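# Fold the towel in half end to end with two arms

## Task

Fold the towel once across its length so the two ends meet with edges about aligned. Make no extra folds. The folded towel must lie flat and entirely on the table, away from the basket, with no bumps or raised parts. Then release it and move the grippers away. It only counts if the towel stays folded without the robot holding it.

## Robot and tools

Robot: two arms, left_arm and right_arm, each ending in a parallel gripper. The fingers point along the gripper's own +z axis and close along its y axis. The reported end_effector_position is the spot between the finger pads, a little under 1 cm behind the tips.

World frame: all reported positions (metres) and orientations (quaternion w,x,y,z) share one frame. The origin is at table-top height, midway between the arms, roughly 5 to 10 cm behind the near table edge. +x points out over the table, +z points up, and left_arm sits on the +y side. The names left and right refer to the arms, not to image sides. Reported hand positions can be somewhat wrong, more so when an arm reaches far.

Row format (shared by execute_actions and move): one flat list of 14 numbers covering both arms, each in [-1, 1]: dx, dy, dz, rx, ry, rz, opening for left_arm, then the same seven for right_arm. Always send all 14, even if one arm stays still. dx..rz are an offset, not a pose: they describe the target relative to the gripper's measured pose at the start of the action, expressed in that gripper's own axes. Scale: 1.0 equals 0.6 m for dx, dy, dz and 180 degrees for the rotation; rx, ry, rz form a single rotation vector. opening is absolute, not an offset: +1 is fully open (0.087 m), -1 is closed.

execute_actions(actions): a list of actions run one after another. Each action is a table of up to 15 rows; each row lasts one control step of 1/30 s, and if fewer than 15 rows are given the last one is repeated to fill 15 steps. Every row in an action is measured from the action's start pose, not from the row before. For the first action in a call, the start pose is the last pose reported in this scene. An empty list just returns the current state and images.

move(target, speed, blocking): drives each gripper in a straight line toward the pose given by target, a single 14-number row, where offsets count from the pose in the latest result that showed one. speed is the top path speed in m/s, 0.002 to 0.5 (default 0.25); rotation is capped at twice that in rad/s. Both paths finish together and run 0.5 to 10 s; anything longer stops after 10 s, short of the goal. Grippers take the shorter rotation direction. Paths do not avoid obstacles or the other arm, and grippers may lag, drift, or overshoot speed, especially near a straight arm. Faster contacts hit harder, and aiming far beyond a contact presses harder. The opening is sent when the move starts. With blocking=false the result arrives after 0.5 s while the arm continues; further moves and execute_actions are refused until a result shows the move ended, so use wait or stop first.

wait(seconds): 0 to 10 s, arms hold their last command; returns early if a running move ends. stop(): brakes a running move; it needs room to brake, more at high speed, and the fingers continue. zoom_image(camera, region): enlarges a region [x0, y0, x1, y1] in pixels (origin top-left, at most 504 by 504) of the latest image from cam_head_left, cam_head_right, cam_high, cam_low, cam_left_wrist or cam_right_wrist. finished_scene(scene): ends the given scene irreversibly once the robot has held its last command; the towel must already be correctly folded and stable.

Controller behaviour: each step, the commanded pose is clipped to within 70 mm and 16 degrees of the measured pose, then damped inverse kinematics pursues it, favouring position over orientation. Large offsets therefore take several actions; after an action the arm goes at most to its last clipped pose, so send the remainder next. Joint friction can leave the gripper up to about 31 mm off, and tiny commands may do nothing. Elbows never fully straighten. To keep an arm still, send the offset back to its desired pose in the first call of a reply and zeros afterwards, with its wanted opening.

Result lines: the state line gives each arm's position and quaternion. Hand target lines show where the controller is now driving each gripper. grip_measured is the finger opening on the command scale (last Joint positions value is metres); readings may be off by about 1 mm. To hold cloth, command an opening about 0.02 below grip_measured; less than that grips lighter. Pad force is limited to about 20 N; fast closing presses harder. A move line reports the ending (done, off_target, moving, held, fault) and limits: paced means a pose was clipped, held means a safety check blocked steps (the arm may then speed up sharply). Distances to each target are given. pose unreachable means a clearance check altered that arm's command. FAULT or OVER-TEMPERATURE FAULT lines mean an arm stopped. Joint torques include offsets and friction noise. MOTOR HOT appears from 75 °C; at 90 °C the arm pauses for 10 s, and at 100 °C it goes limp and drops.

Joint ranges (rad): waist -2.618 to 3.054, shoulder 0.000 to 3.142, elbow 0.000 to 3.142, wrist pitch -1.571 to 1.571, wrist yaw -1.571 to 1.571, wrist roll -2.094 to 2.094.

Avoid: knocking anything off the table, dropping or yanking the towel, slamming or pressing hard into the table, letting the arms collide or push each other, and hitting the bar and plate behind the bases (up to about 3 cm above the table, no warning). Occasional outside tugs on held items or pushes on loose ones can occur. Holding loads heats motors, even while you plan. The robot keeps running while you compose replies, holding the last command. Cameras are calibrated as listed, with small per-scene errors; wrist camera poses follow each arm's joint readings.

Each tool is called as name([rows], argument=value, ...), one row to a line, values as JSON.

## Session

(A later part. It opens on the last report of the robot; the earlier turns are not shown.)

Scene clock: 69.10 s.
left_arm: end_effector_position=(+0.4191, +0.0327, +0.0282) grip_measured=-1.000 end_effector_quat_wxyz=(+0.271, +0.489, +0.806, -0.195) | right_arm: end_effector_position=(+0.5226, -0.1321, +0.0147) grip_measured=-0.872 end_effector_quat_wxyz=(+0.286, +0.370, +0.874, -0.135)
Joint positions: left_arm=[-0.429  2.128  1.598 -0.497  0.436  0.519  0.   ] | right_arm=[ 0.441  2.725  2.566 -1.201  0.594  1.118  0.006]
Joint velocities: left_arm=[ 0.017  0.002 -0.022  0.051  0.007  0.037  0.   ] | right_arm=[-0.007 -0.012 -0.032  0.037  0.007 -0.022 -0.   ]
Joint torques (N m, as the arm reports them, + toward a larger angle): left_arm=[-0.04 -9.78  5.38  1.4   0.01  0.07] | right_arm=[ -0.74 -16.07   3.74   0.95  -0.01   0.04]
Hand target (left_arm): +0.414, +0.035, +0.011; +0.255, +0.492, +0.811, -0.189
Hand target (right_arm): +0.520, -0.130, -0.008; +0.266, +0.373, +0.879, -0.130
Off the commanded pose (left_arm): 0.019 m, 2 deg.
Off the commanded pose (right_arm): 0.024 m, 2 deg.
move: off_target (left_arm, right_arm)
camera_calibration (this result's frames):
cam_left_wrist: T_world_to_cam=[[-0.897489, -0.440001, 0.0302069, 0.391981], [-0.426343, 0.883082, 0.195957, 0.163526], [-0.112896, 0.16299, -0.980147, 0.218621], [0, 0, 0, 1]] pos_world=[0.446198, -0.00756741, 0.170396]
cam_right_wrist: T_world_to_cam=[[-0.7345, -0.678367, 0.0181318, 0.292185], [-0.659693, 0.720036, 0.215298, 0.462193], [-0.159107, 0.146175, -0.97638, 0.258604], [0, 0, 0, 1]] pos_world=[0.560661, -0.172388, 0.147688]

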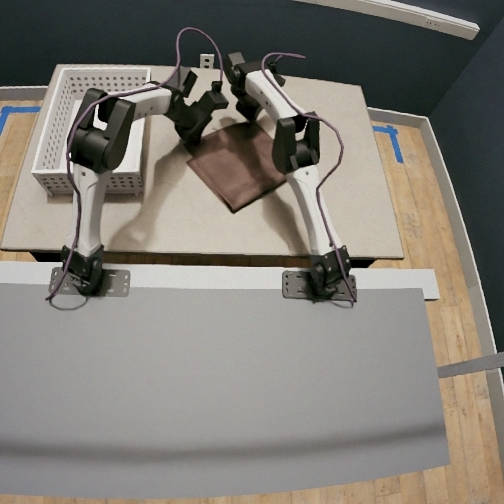

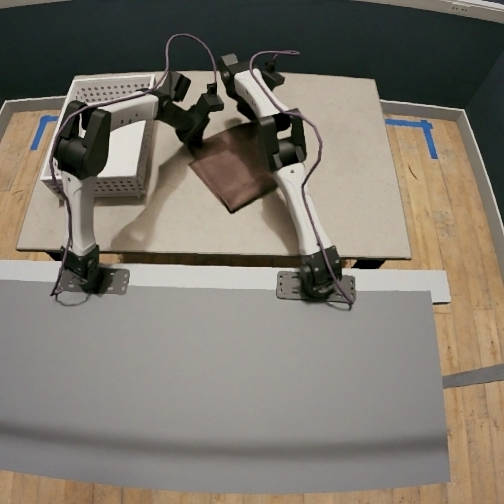

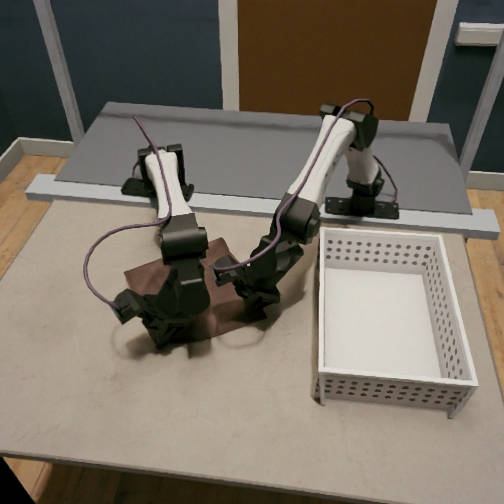

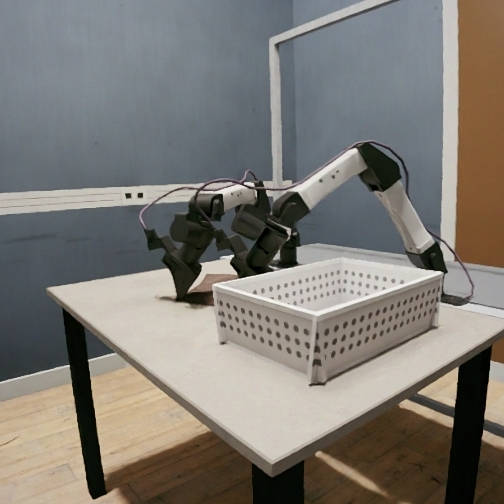

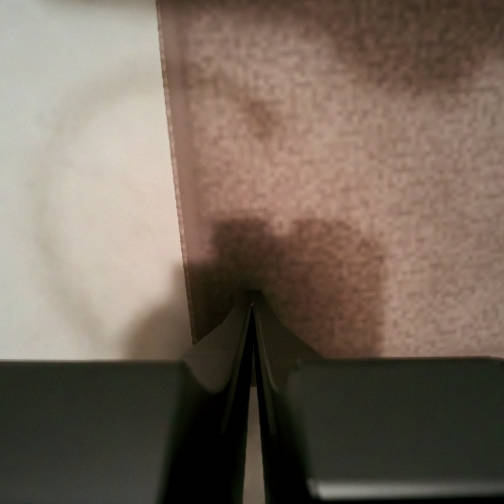

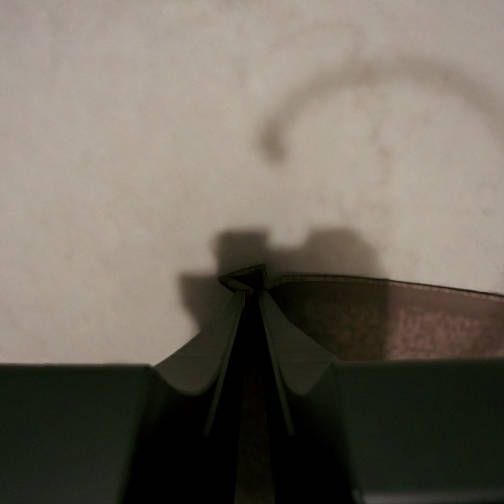

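move(target=[-0.01,0.015,-0.05,0,0.03,-0.08,0.2,-0.03,-0.01,-0.04,0,0,0,-1], speed=0.06)

move(target=[0.045,0,0.065,0,0,0,0.2,0,0,0,0,0,0,-1], speed=0.05)

move(target=[0.025,0,0.025,0,0.01,0,-1,0,0,0,0,0,0,-1], speed=0.05)

Scene clock: 72.40 s.
left_arm: end_effector_position=(+0.4148, +0.0465, +0.0550) grip_measured=+0.200 end_effector_quat_wxyz=(+0.206, +0.400, +0.868, -0.209) | right_arm: end_effector_position=(+0.5166, -0.1348, +0.0373) grip_measured=-0.872 end_effector_quat_wxyz=(+0.283, +0.368, +0.874, -0.140)
Joint positions: left_arm=[-0.399  2.167  1.801 -0.77   0.426  0.351  0.052] | right_arm=[ 0.441  2.721  2.651 -1.3    0.596  1.118  0.006]
Joint velocities: left_arm=[ 0.022  0.012  0.007 -0.037 -0.022  0.007 -0.   ] | right_arm=[ 0.022 -0.012 -0.007 -0.037  0.007 -0.051 -0.001]
Joint torques (N m, as the arm reports them, + toward a larger angle): left_arm=[  1.08 -10.81   9.     0.99   0.08  -0.05] | right_arm=[ -0.47 -18.25   8.75   0.56   0.38  -0.08]
Hand target (left_arm): +0.421, +0.050, +0.055; +0.207, +0.393, +0.873, -0.204
Hand target (right_arm): +0.518, -0.136, +0.045; +0.287, +0.370, +0.874, -0.135
Off the commanded pose (left_arm): 0.008 m, 1 deg.
Off the commanded pose (right_arm): 0.008 m, 1 deg.
move: done
camera_calibration (this result's frames):
cam_left_wrist: T_world_to_cam=[[-0.789273, -0.586866, 0.180657, 0.34701], [-0.524312, 0.79724, 0.299176, 0.183238], [-0.319603, 0.141411, -0.93694, 0.326473], [0, 0, 0, 1]] pos_world=[0.474301, 0.0113965, 0.188376]
cam_right_wrist: T_world_to_cam=[[-0.734707, -0.677753, 0.0292713, 0.285299], [-0.657211, 0.721808, 0.21695, 0.454165], [-0.168167, 0.140157, -0.975744, 0.284019], [0, 0, 0, 1]] pos_world=[0.555856, -0.174265, 0.170248]

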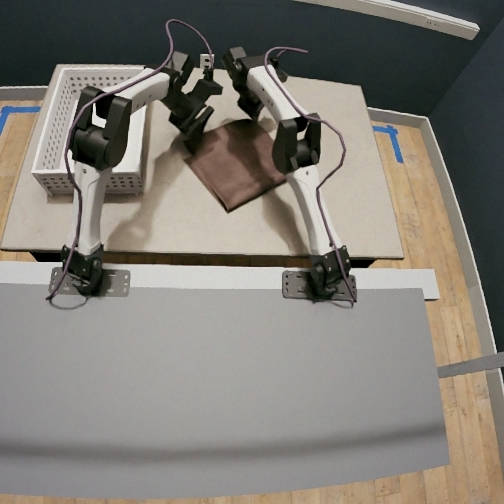

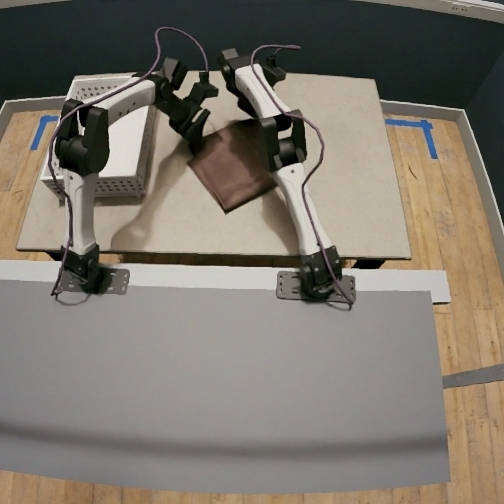

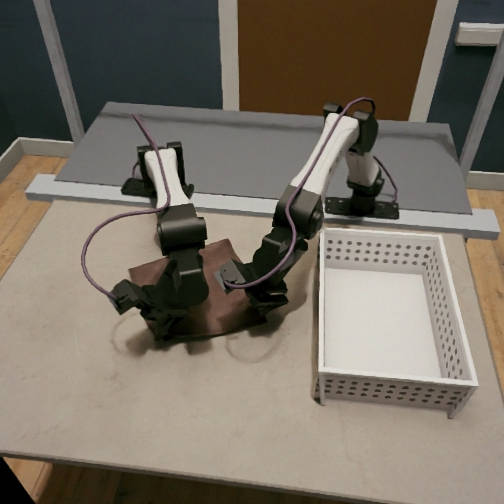

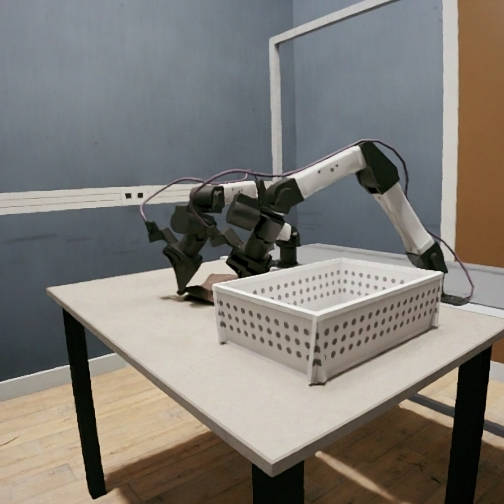

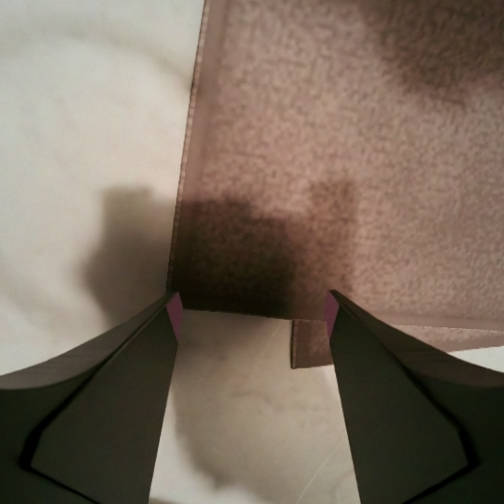

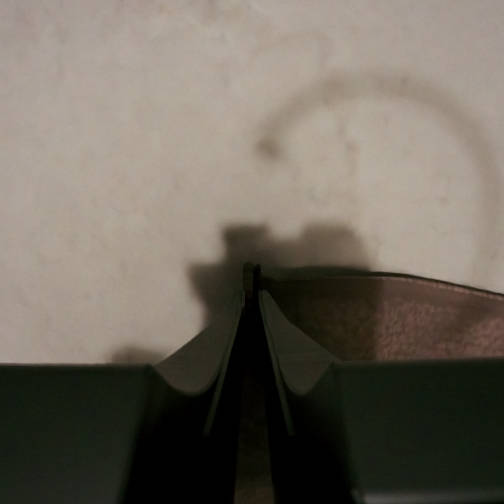

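Scene clock: 73.60 s.
left_arm: end_effector_position=(+0.4161, +0.0441, +0.0310) grip_measured=+0.200 end_effector_quat_wxyz=(+0.223, +0.397, +0.865, -0.211) | right_arm: end_effector_position=(+0.5166, -0.1348, +0.0373) grip_measured=-0.872 end_effector_quat_wxyz=(+0.283, +0.368, +0.874, -0.140)
Joint positions: left_arm=[-0.401  2.159  1.68  -0.616  0.426  0.336  0.052] | right_arm=[ 0.441  2.721  2.651 -1.3    0.596  1.118  0.006]
Joint velocities: left_arm=[-0.027  0.007 -0.022  0.007  0.037 -0.037 -0.   ] | right_arm=[ 0.002 -0.002  0.012  0.007 -0.007  0.051 -0.001]
Joint torques (N m, as the arm reports them, + toward a larger angle): left_arm=[ -0.85 -10.11   3.55   1.46   0.11   0.04] | right_arm=[ -0.15 -17.93   6.87   0.64   0.41  -0.02]
Hand target (left_arm): +0.406, +0.043, +0.009; +0.205, +0.400, +0.868, -0.209
Hand target (right_arm): +0.517, -0.135, +0.037; +0.283, +0.368, +0.874, -0.140
Off the commanded pose (left_arm): 0.025 m, 2 deg.
Off the commanded pose (right_arm): 0.000 m, 0 deg.
move: off_target (left_arm)
camera_calibration (this result's frames):
cam_left_wrist: T_world_to_cam=[[-0.788709, -0.590971, 0.169384, 0.351285], [-0.540074, 0.797694, 0.268336, 0.200515], [-0.293696, 0.120159, -0.948317, 0.295253], [0, 0, 0, 1]] pos_world=[0.472069, 0.0121724, 0.166686]
cam_right_wrist: T_world_to_cam=[[-0.734707, -0.677753, 0.0292713, 0.285299], [-0.657211, 0.721808, 0.21695, 0.454165], [-0.168167, 0.140157, -0.975744, 0.284019], [0, 0, 0, 1]] pos_world=[0.555856, -0.174265, 0.170248]

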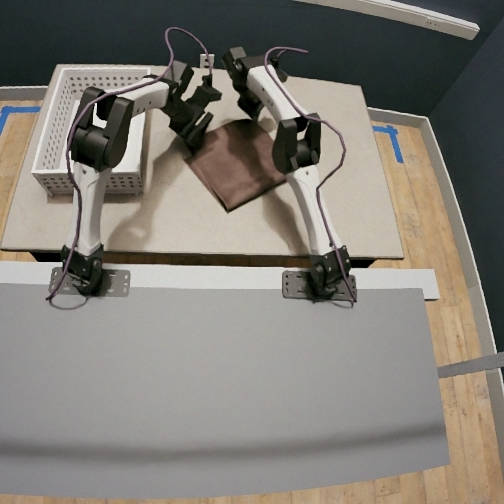

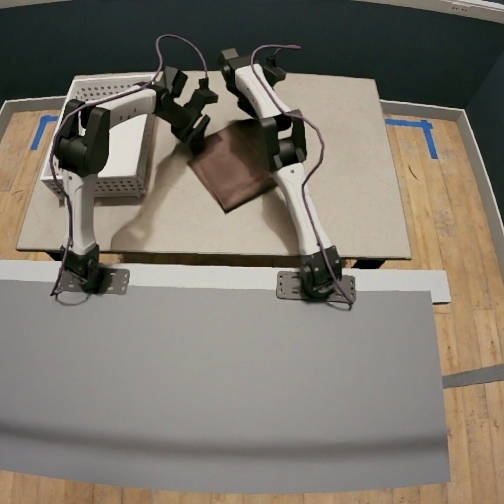

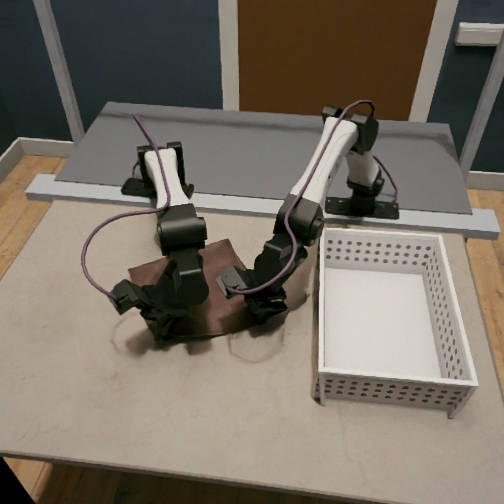

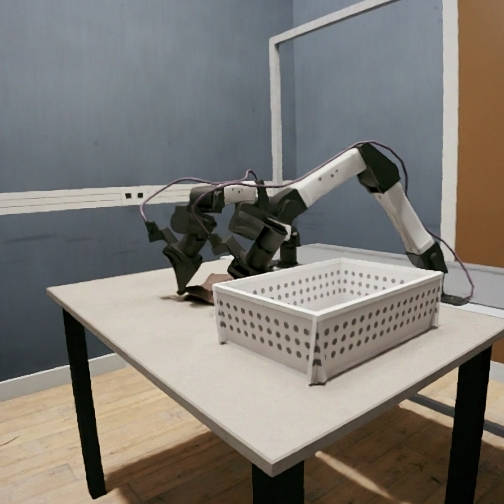

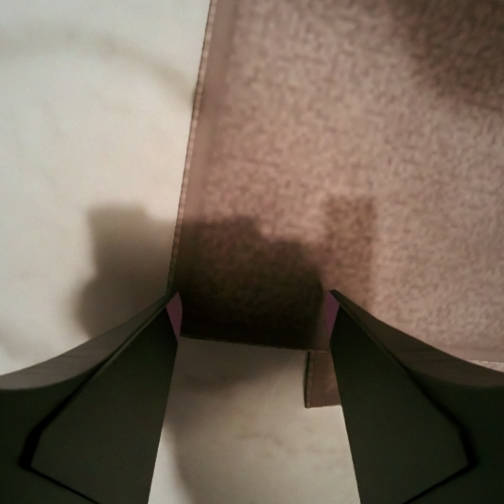

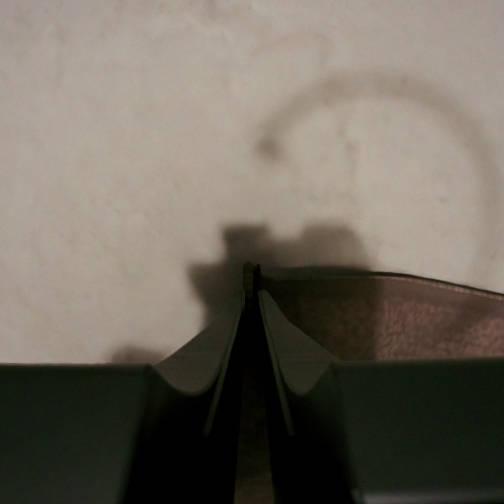

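Scene clock: 74.30 s.
left_arm: end_effector_position=(+0.4186, +0.0429, +0.0328) grip_measured=-0.942 end_effector_quat_wxyz=(+0.230, +0.398, +0.863, -0.211) | right_arm: end_effector_position=(+0.5166, -0.1348, +0.0373) grip_measured=-0.872 end_effector_quat_wxyz=(+0.283, +0.368, +0.874, -0.140)
Joint positions: left_arm=[-0.401  2.157  1.68  -0.604  0.427  0.336  0.003] | right_arm=[ 0.441  2.721  2.651 -1.3    0.596  1.118  0.006]
Joint velocities: left_arm=[-0.002  0.002 -0.007 -0.007  0.007 -0.022  0.   ] | right_arm=[ 0.007 -0.002 -0.012 -0.007 -0.066  0.081 -0.001]
Joint torques (N m, as the arm reports them, + toward a larger angle): left_arm=[-0.35 -9.94  4.34  1.34  0.02  0.06] | right_arm=[ -0.14 -17.93   6.88   0.64   0.4   -0.02]
Hand target (left_arm): +0.410, +0.045, +0.011; +0.210, +0.400, +0.868, -0.205
Hand target (right_arm): +0.517, -0.135, +0.037; +0.283, +0.368, +0.874, -0.140
Off the commanded pose (left_arm): 0.024 m, 3 deg.
Off the commanded pose (right_arm): 0.000 m, 0 deg.
move: off_target (left_arm)
camera_calibration (this result's frames):
cam_left_wrist: T_world_to_cam=[[-0.790942, -0.589768, 0.163046, 0.353368], [-0.543106, 0.799392, 0.256921, 0.203957], [-0.281861, 0.114659, -0.95258, 0.293305], [0, 0, 0, 1]] pos_world=[0.472935, 0.0117339, 0.169381]
cam_right_wrist: T_world_to_cam=[[-0.734707, -0.677753, 0.0292713, 0.285299], [-0.657211, 0.721808, 0.21695, 0.454165], [-0.168167, 0.140157, -0.975744, 0.284019], [0, 0, 0, 1]] pos_world=[0.555856, -0.174265, 0.170248]

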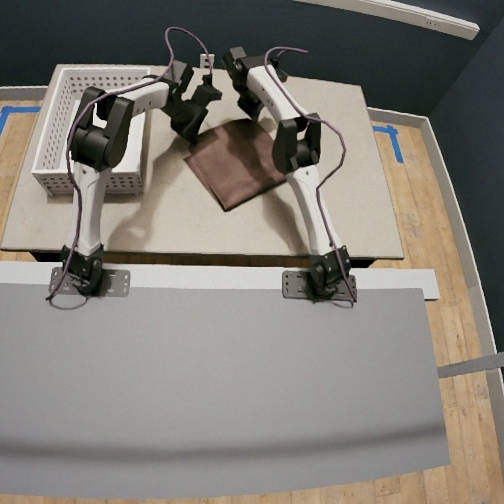

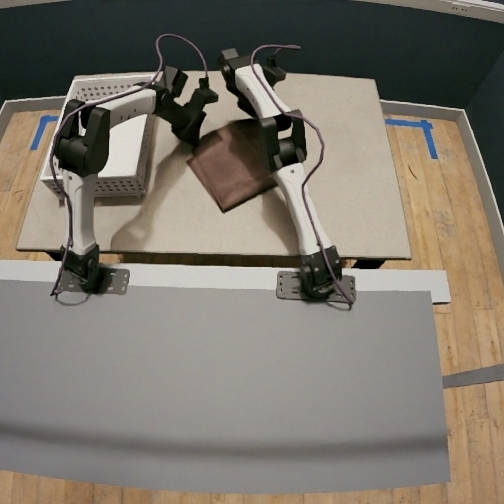

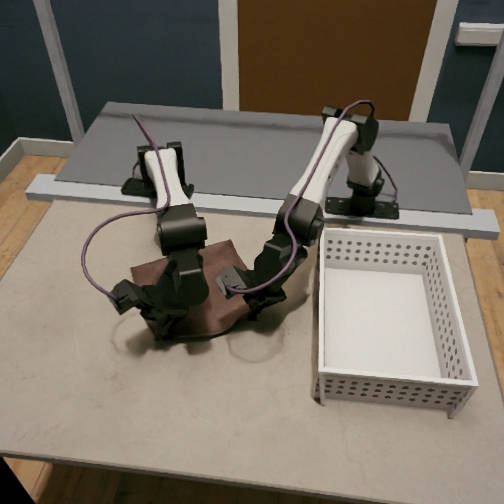

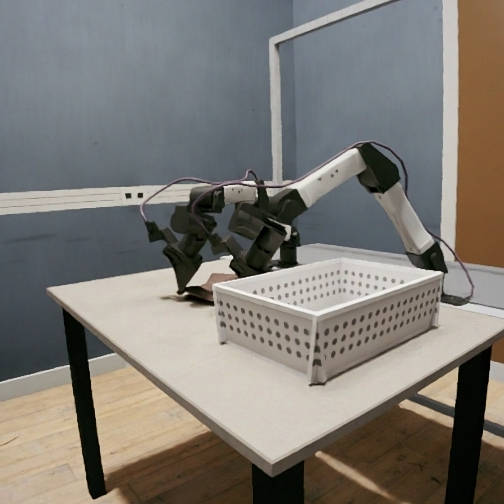

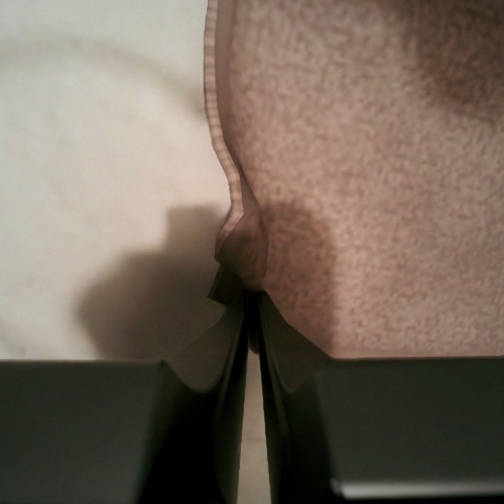

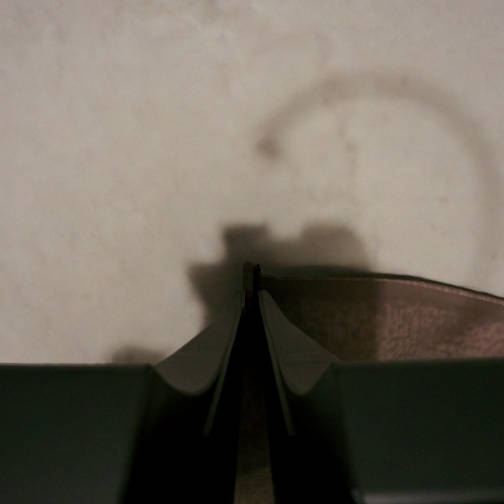

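move(target=[-0.013,-0.46,-0.177,0,0,0,-1,-0.032,-0.427,-0.218,0,0,0.04,-1], speed=0.12)

Scene clock: 78.33 s.
left_arm: end_effector_position=(+0.1834, -0.0692, +0.1619) grip_measured=-0.942 end_effector_quat_wxyz=(+0.220, +0.399, +0.864, -0.214) | right_arm: end_effector_position=(+0.2932, -0.2564, +0.1609) grip_measured=-0.873 end_effector_quat_wxyz=(+0.294, +0.422, +0.850, -0.115)
Joint positions: left_arm=[-1.011  1.677  1.535 -0.809  0.111 -0.199  0.003] | right_arm=[ 0.326  1.483  1.311 -1.11   0.562  1.107  0.006]
Joint velocities: left_arm=[ 0.002 -0.012  0.002 -0.051  0.007 -0.066 -0.001] | right_arm=[ 0.022 -0.007 -0.002 -0.022 -0.022 -0.037 -0.001]
Joint torques (N m, as the arm reports them, + toward a larger angle): left_arm=[-0.07 -9.39  8.97  1.16 -0.09 -0.05] | right_arm=[-1.27 -8.07  5.56  0.77  0.43 -0.13]
Hand target (left_arm): +0.182, -0.068, +0.174; +0.228, +0.396, +0.863, -0.216
Hand target (right_arm): +0.289, -0.262, +0.159; +0.291, +0.423, +0.850, -0.121
Off the commanded pose (left_arm): 0.011 m, 1 deg.
Off the commanded pose (right_arm): 0.007 m, 1 deg.
move: off_target (left_arm)
camera_calibration (this result's frames):
cam_left_wrist: T_world_to_cam=[[-0.792099, -0.584407, 0.176204, 0.0786169], [-0.532208, 0.80259, 0.26945, 0.128761], [-0.298888, 0.119654, -0.946757, 0.365292], [0, 0, 0, 1]] pos_world=[0.239982, -0.101107, 0.297295]
cam_right_wrist: T_world_to_cam=[[-0.794735, -0.603957, -0.0602617, 0.0861069], [-0.600846, 0.768795, 0.21895, 0.363454], [-0.0859074, 0.210215, -0.973873, 0.37758], [0, 0, 0, 1]] pos_world=[0.319249, -0.306789, 0.293326]

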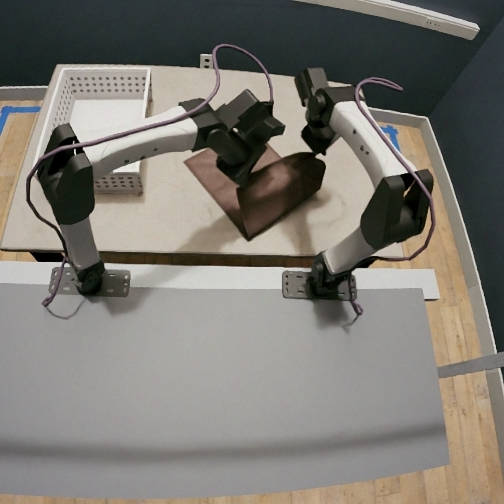

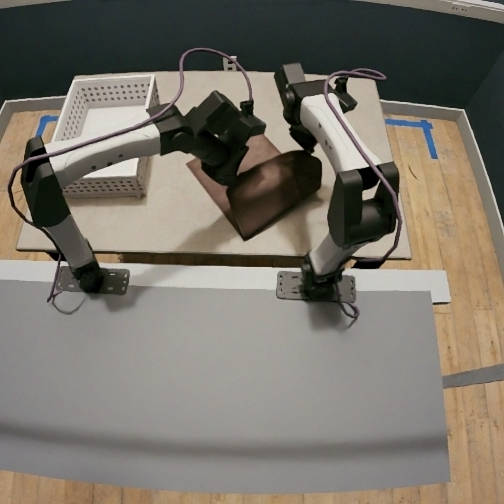

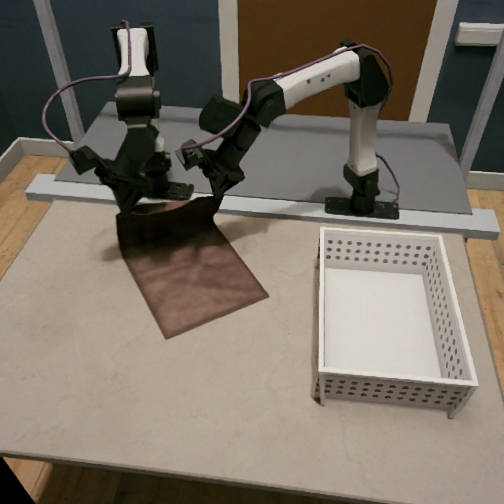

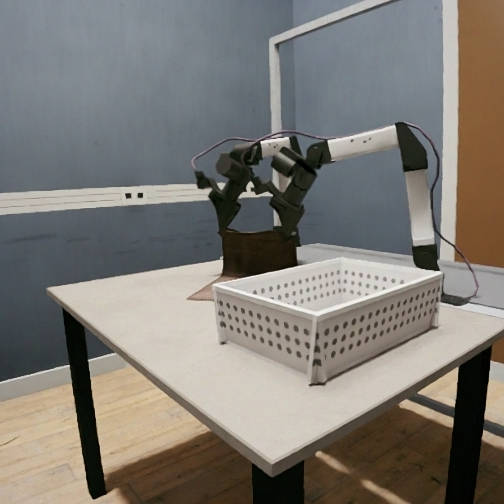

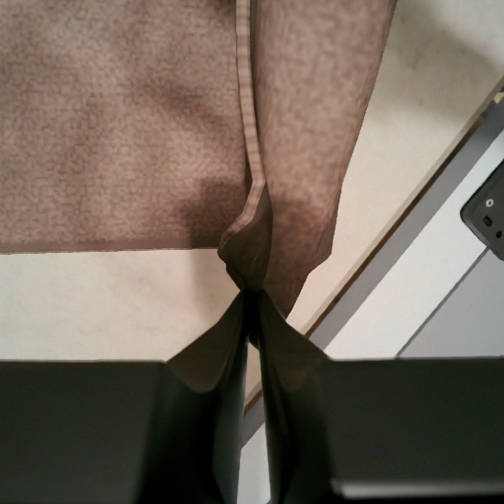

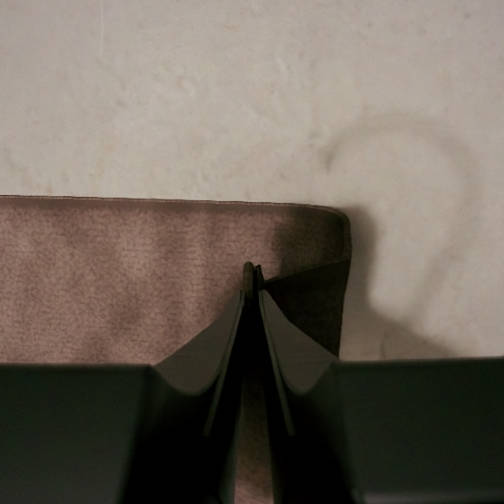

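move(target=[0.032,0.305,0.073,0,0,0,-1,0.088,0.308,0.143,-0.03,0,0,-1], speed=0.12)

Scene clock: 81.33 s.
left_arm: end_effector_position=(+0.3253, +0.0251, +0.0866) grip_measured=-0.942 end_effector_quat_wxyz=(+0.228, +0.399, +0.863, -0.209) | right_arm: end_effector_position=(+0.4404, -0.1537, +0.0703) grip_measured=-0.873 end_effector_quat_wxyz=(+0.304, +0.404, +0.859, -0.086)
Joint positions: left_arm=[-0.548  1.825  1.419 -0.629  0.352  0.203  0.003] | right_arm=[ 0.45   2.13   1.733 -0.89   0.56   1.19   0.006]
Joint velocities: left_arm=[-0.007 -0.002  0.017 -0.037 -0.037  0.037 -0.   ] | right_arm=[-0.007 -0.002 -0.007 -0.066 -0.037 -0.022 -0.001]
Joint torques (N m, as the arm reports them, + toward a larger angle): left_arm=[ 0.74 -8.41  6.53  1.3   0.16  0.09] | right_arm=[  0.46 -12.75   9.04   0.94   0.42   0.06]
Hand target (left_arm): +0.326, +0.026, +0.081; +0.223, +0.400, +0.864, -0.211
Hand target (right_arm): +0.449, -0.147, +0.073; +0.314, +0.408, +0.854, -0.075
Off the commanded pose (left_arm): 0.007 m, 1 deg.
Off the commanded pose (right_arm): 0.011 m, 2 deg.
move: off_target (right_arm)
camera_calibration (this result's frames):
cam_left_wrist: T_world_to_cam=[[-0.792241, -0.588658, 0.160737, 0.260902], [-0.540675, 0.799289, 0.262312, 0.152358], [-0.282888, 0.120908, -0.951502, 0.32039], [0, 0, 0, 1]] pos_world=[0.379708, -0.00693315, 0.222949]
cam_right_wrist: T_world_to_cam=[[-0.756292, -0.645955, -0.103753, 0.239293], [-0.650564, 0.725757, 0.223704, 0.407746], [-0.0692034, 0.236683, -0.969119, 0.27678], [0, 0, 0, 1]] pos_world=[0.465394, -0.206861, 0.201846]

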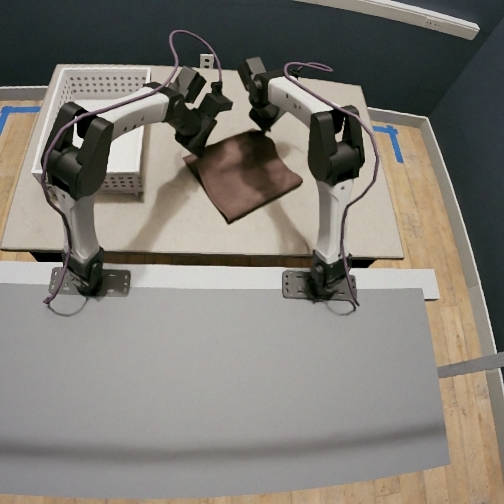

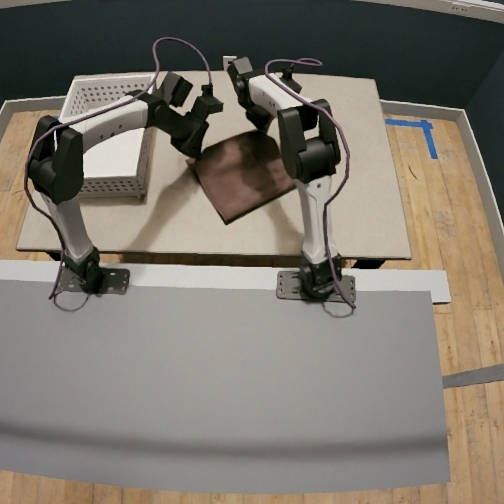

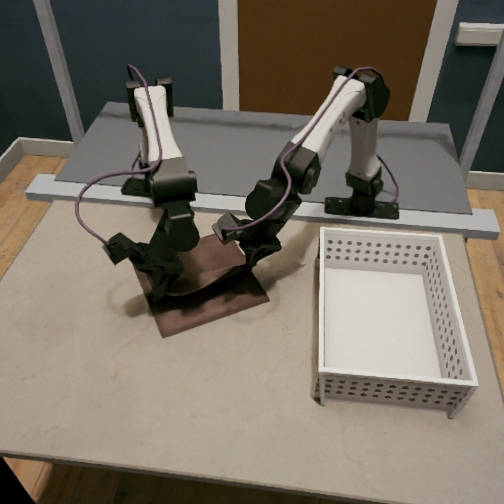

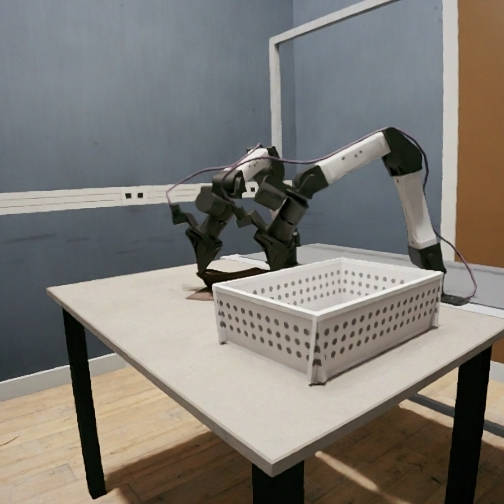

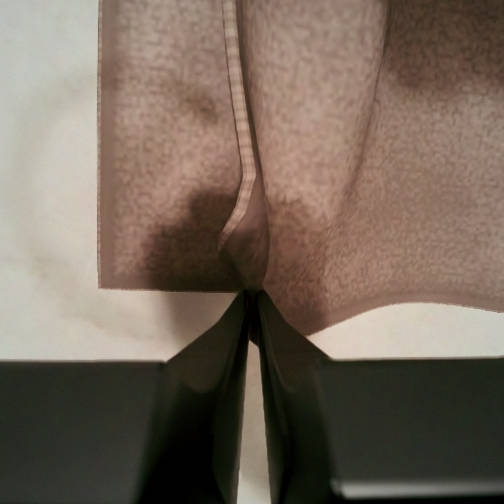

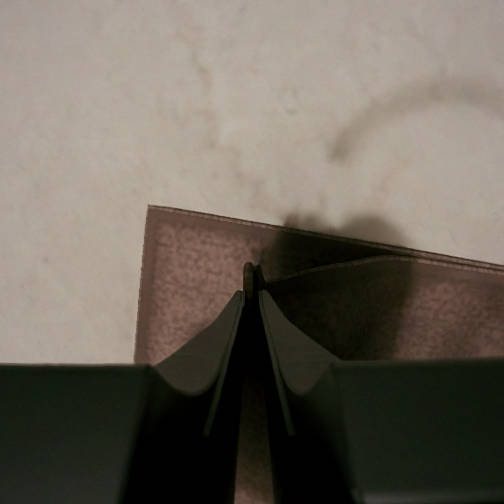

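move(target=[0.022,0.08,0.032,0,0,0,-1,0.004,0.062,0.065,0,0,0,-1], speed=0.06)

Scene clock: 83.53 s.
left_arm: end_effector_position=(+0.3585, +0.0468, +0.0604) grip_measured=-0.942 end_effector_quat_wxyz=(+0.235, +0.401, +0.860, -0.210) | right_arm: end_effector_position=(+0.4781, -0.1350, +0.0405) grip_measured=-0.873 end_effector_quat_wxyz=(+0.299, +0.401, +0.862, -0.080)
Joint positions: left_arm=[-0.455  1.907  1.419 -0.563  0.4    0.291  0.003] | right_arm=[ 0.45   2.323  1.93  -0.891  0.543  1.184  0.006]
Joint velocities: left_arm=[-0.002 -0.012 -0.002 -0.051 -0.022  0.066  0.001] | right_arm=[ 0.007 -0.012  0.002 -0.022  0.022  0.022  0.001]
Joint torques (N m, as the arm reports them, + toward a larger angle): left_arm=[ 1.2  -8.89  7.14  1.17  0.13  0.07] | right_arm=[ -1.48 -14.34   9.04   0.75   0.52  -0.15]
Hand target (left_arm): +0.360, +0.051, +0.055; +0.228, +0.399, +0.863, -0.209
Hand target (right_arm): +0.485, -0.143, +0.042; +0.304, +0.404, +0.859, -0.086
Off the commanded pose (left_arm): 0.007 m, 1 deg.
Off the commanded pose (right_arm): 0.010 m, 1 deg.
move: done
camera_calibration (this result's frames):
cam_left_wrist: T_world_to_cam=[[-0.796188, -0.585117, 0.154023, 0.305835], [-0.541932, 0.802841, 0.248507, 0.160979], [-0.269062, 0.114389, -0.956306, 0.297789], [0, 0, 0, 1]] pos_world=[0.410865, 0.015645, 0.197667]
cam_right_wrist: T_world_to_cam=[[-0.75032, -0.652312, -0.107279, 0.27325], [-0.656442, 0.716008, 0.23752, 0.426259], [-0.0781249, 0.248639, -0.96544, 0.251863], [0, 0, 0, 1]] pos_world=[0.504516, -0.189584, 0.171227]

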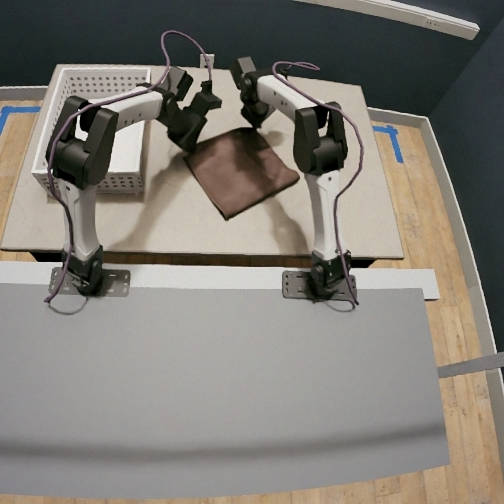

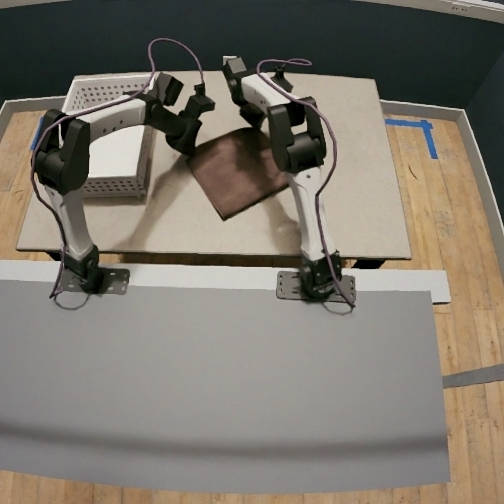

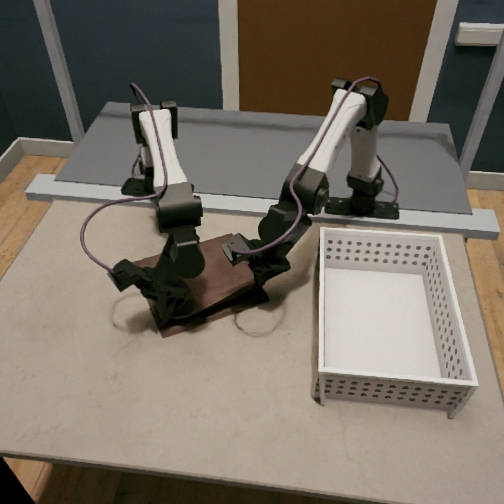

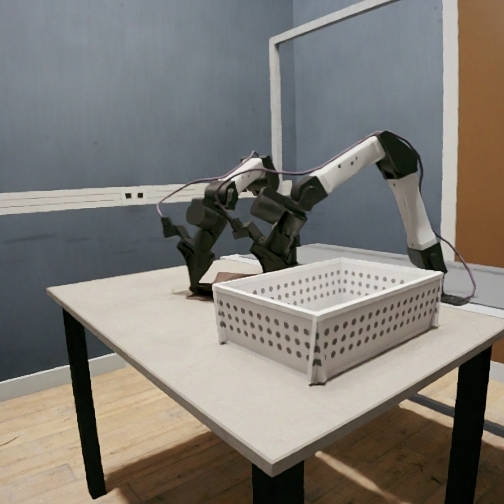

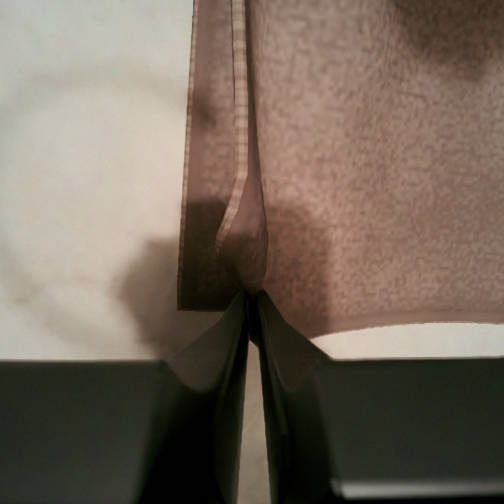

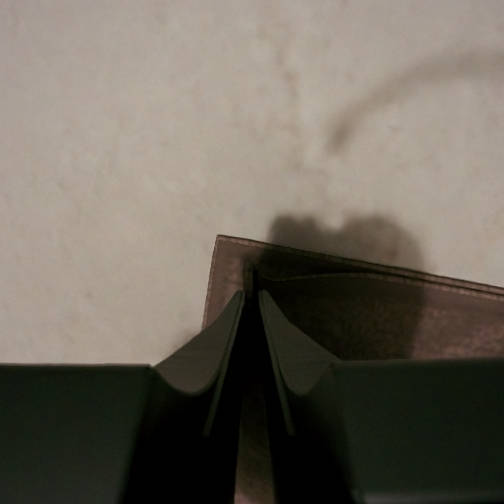

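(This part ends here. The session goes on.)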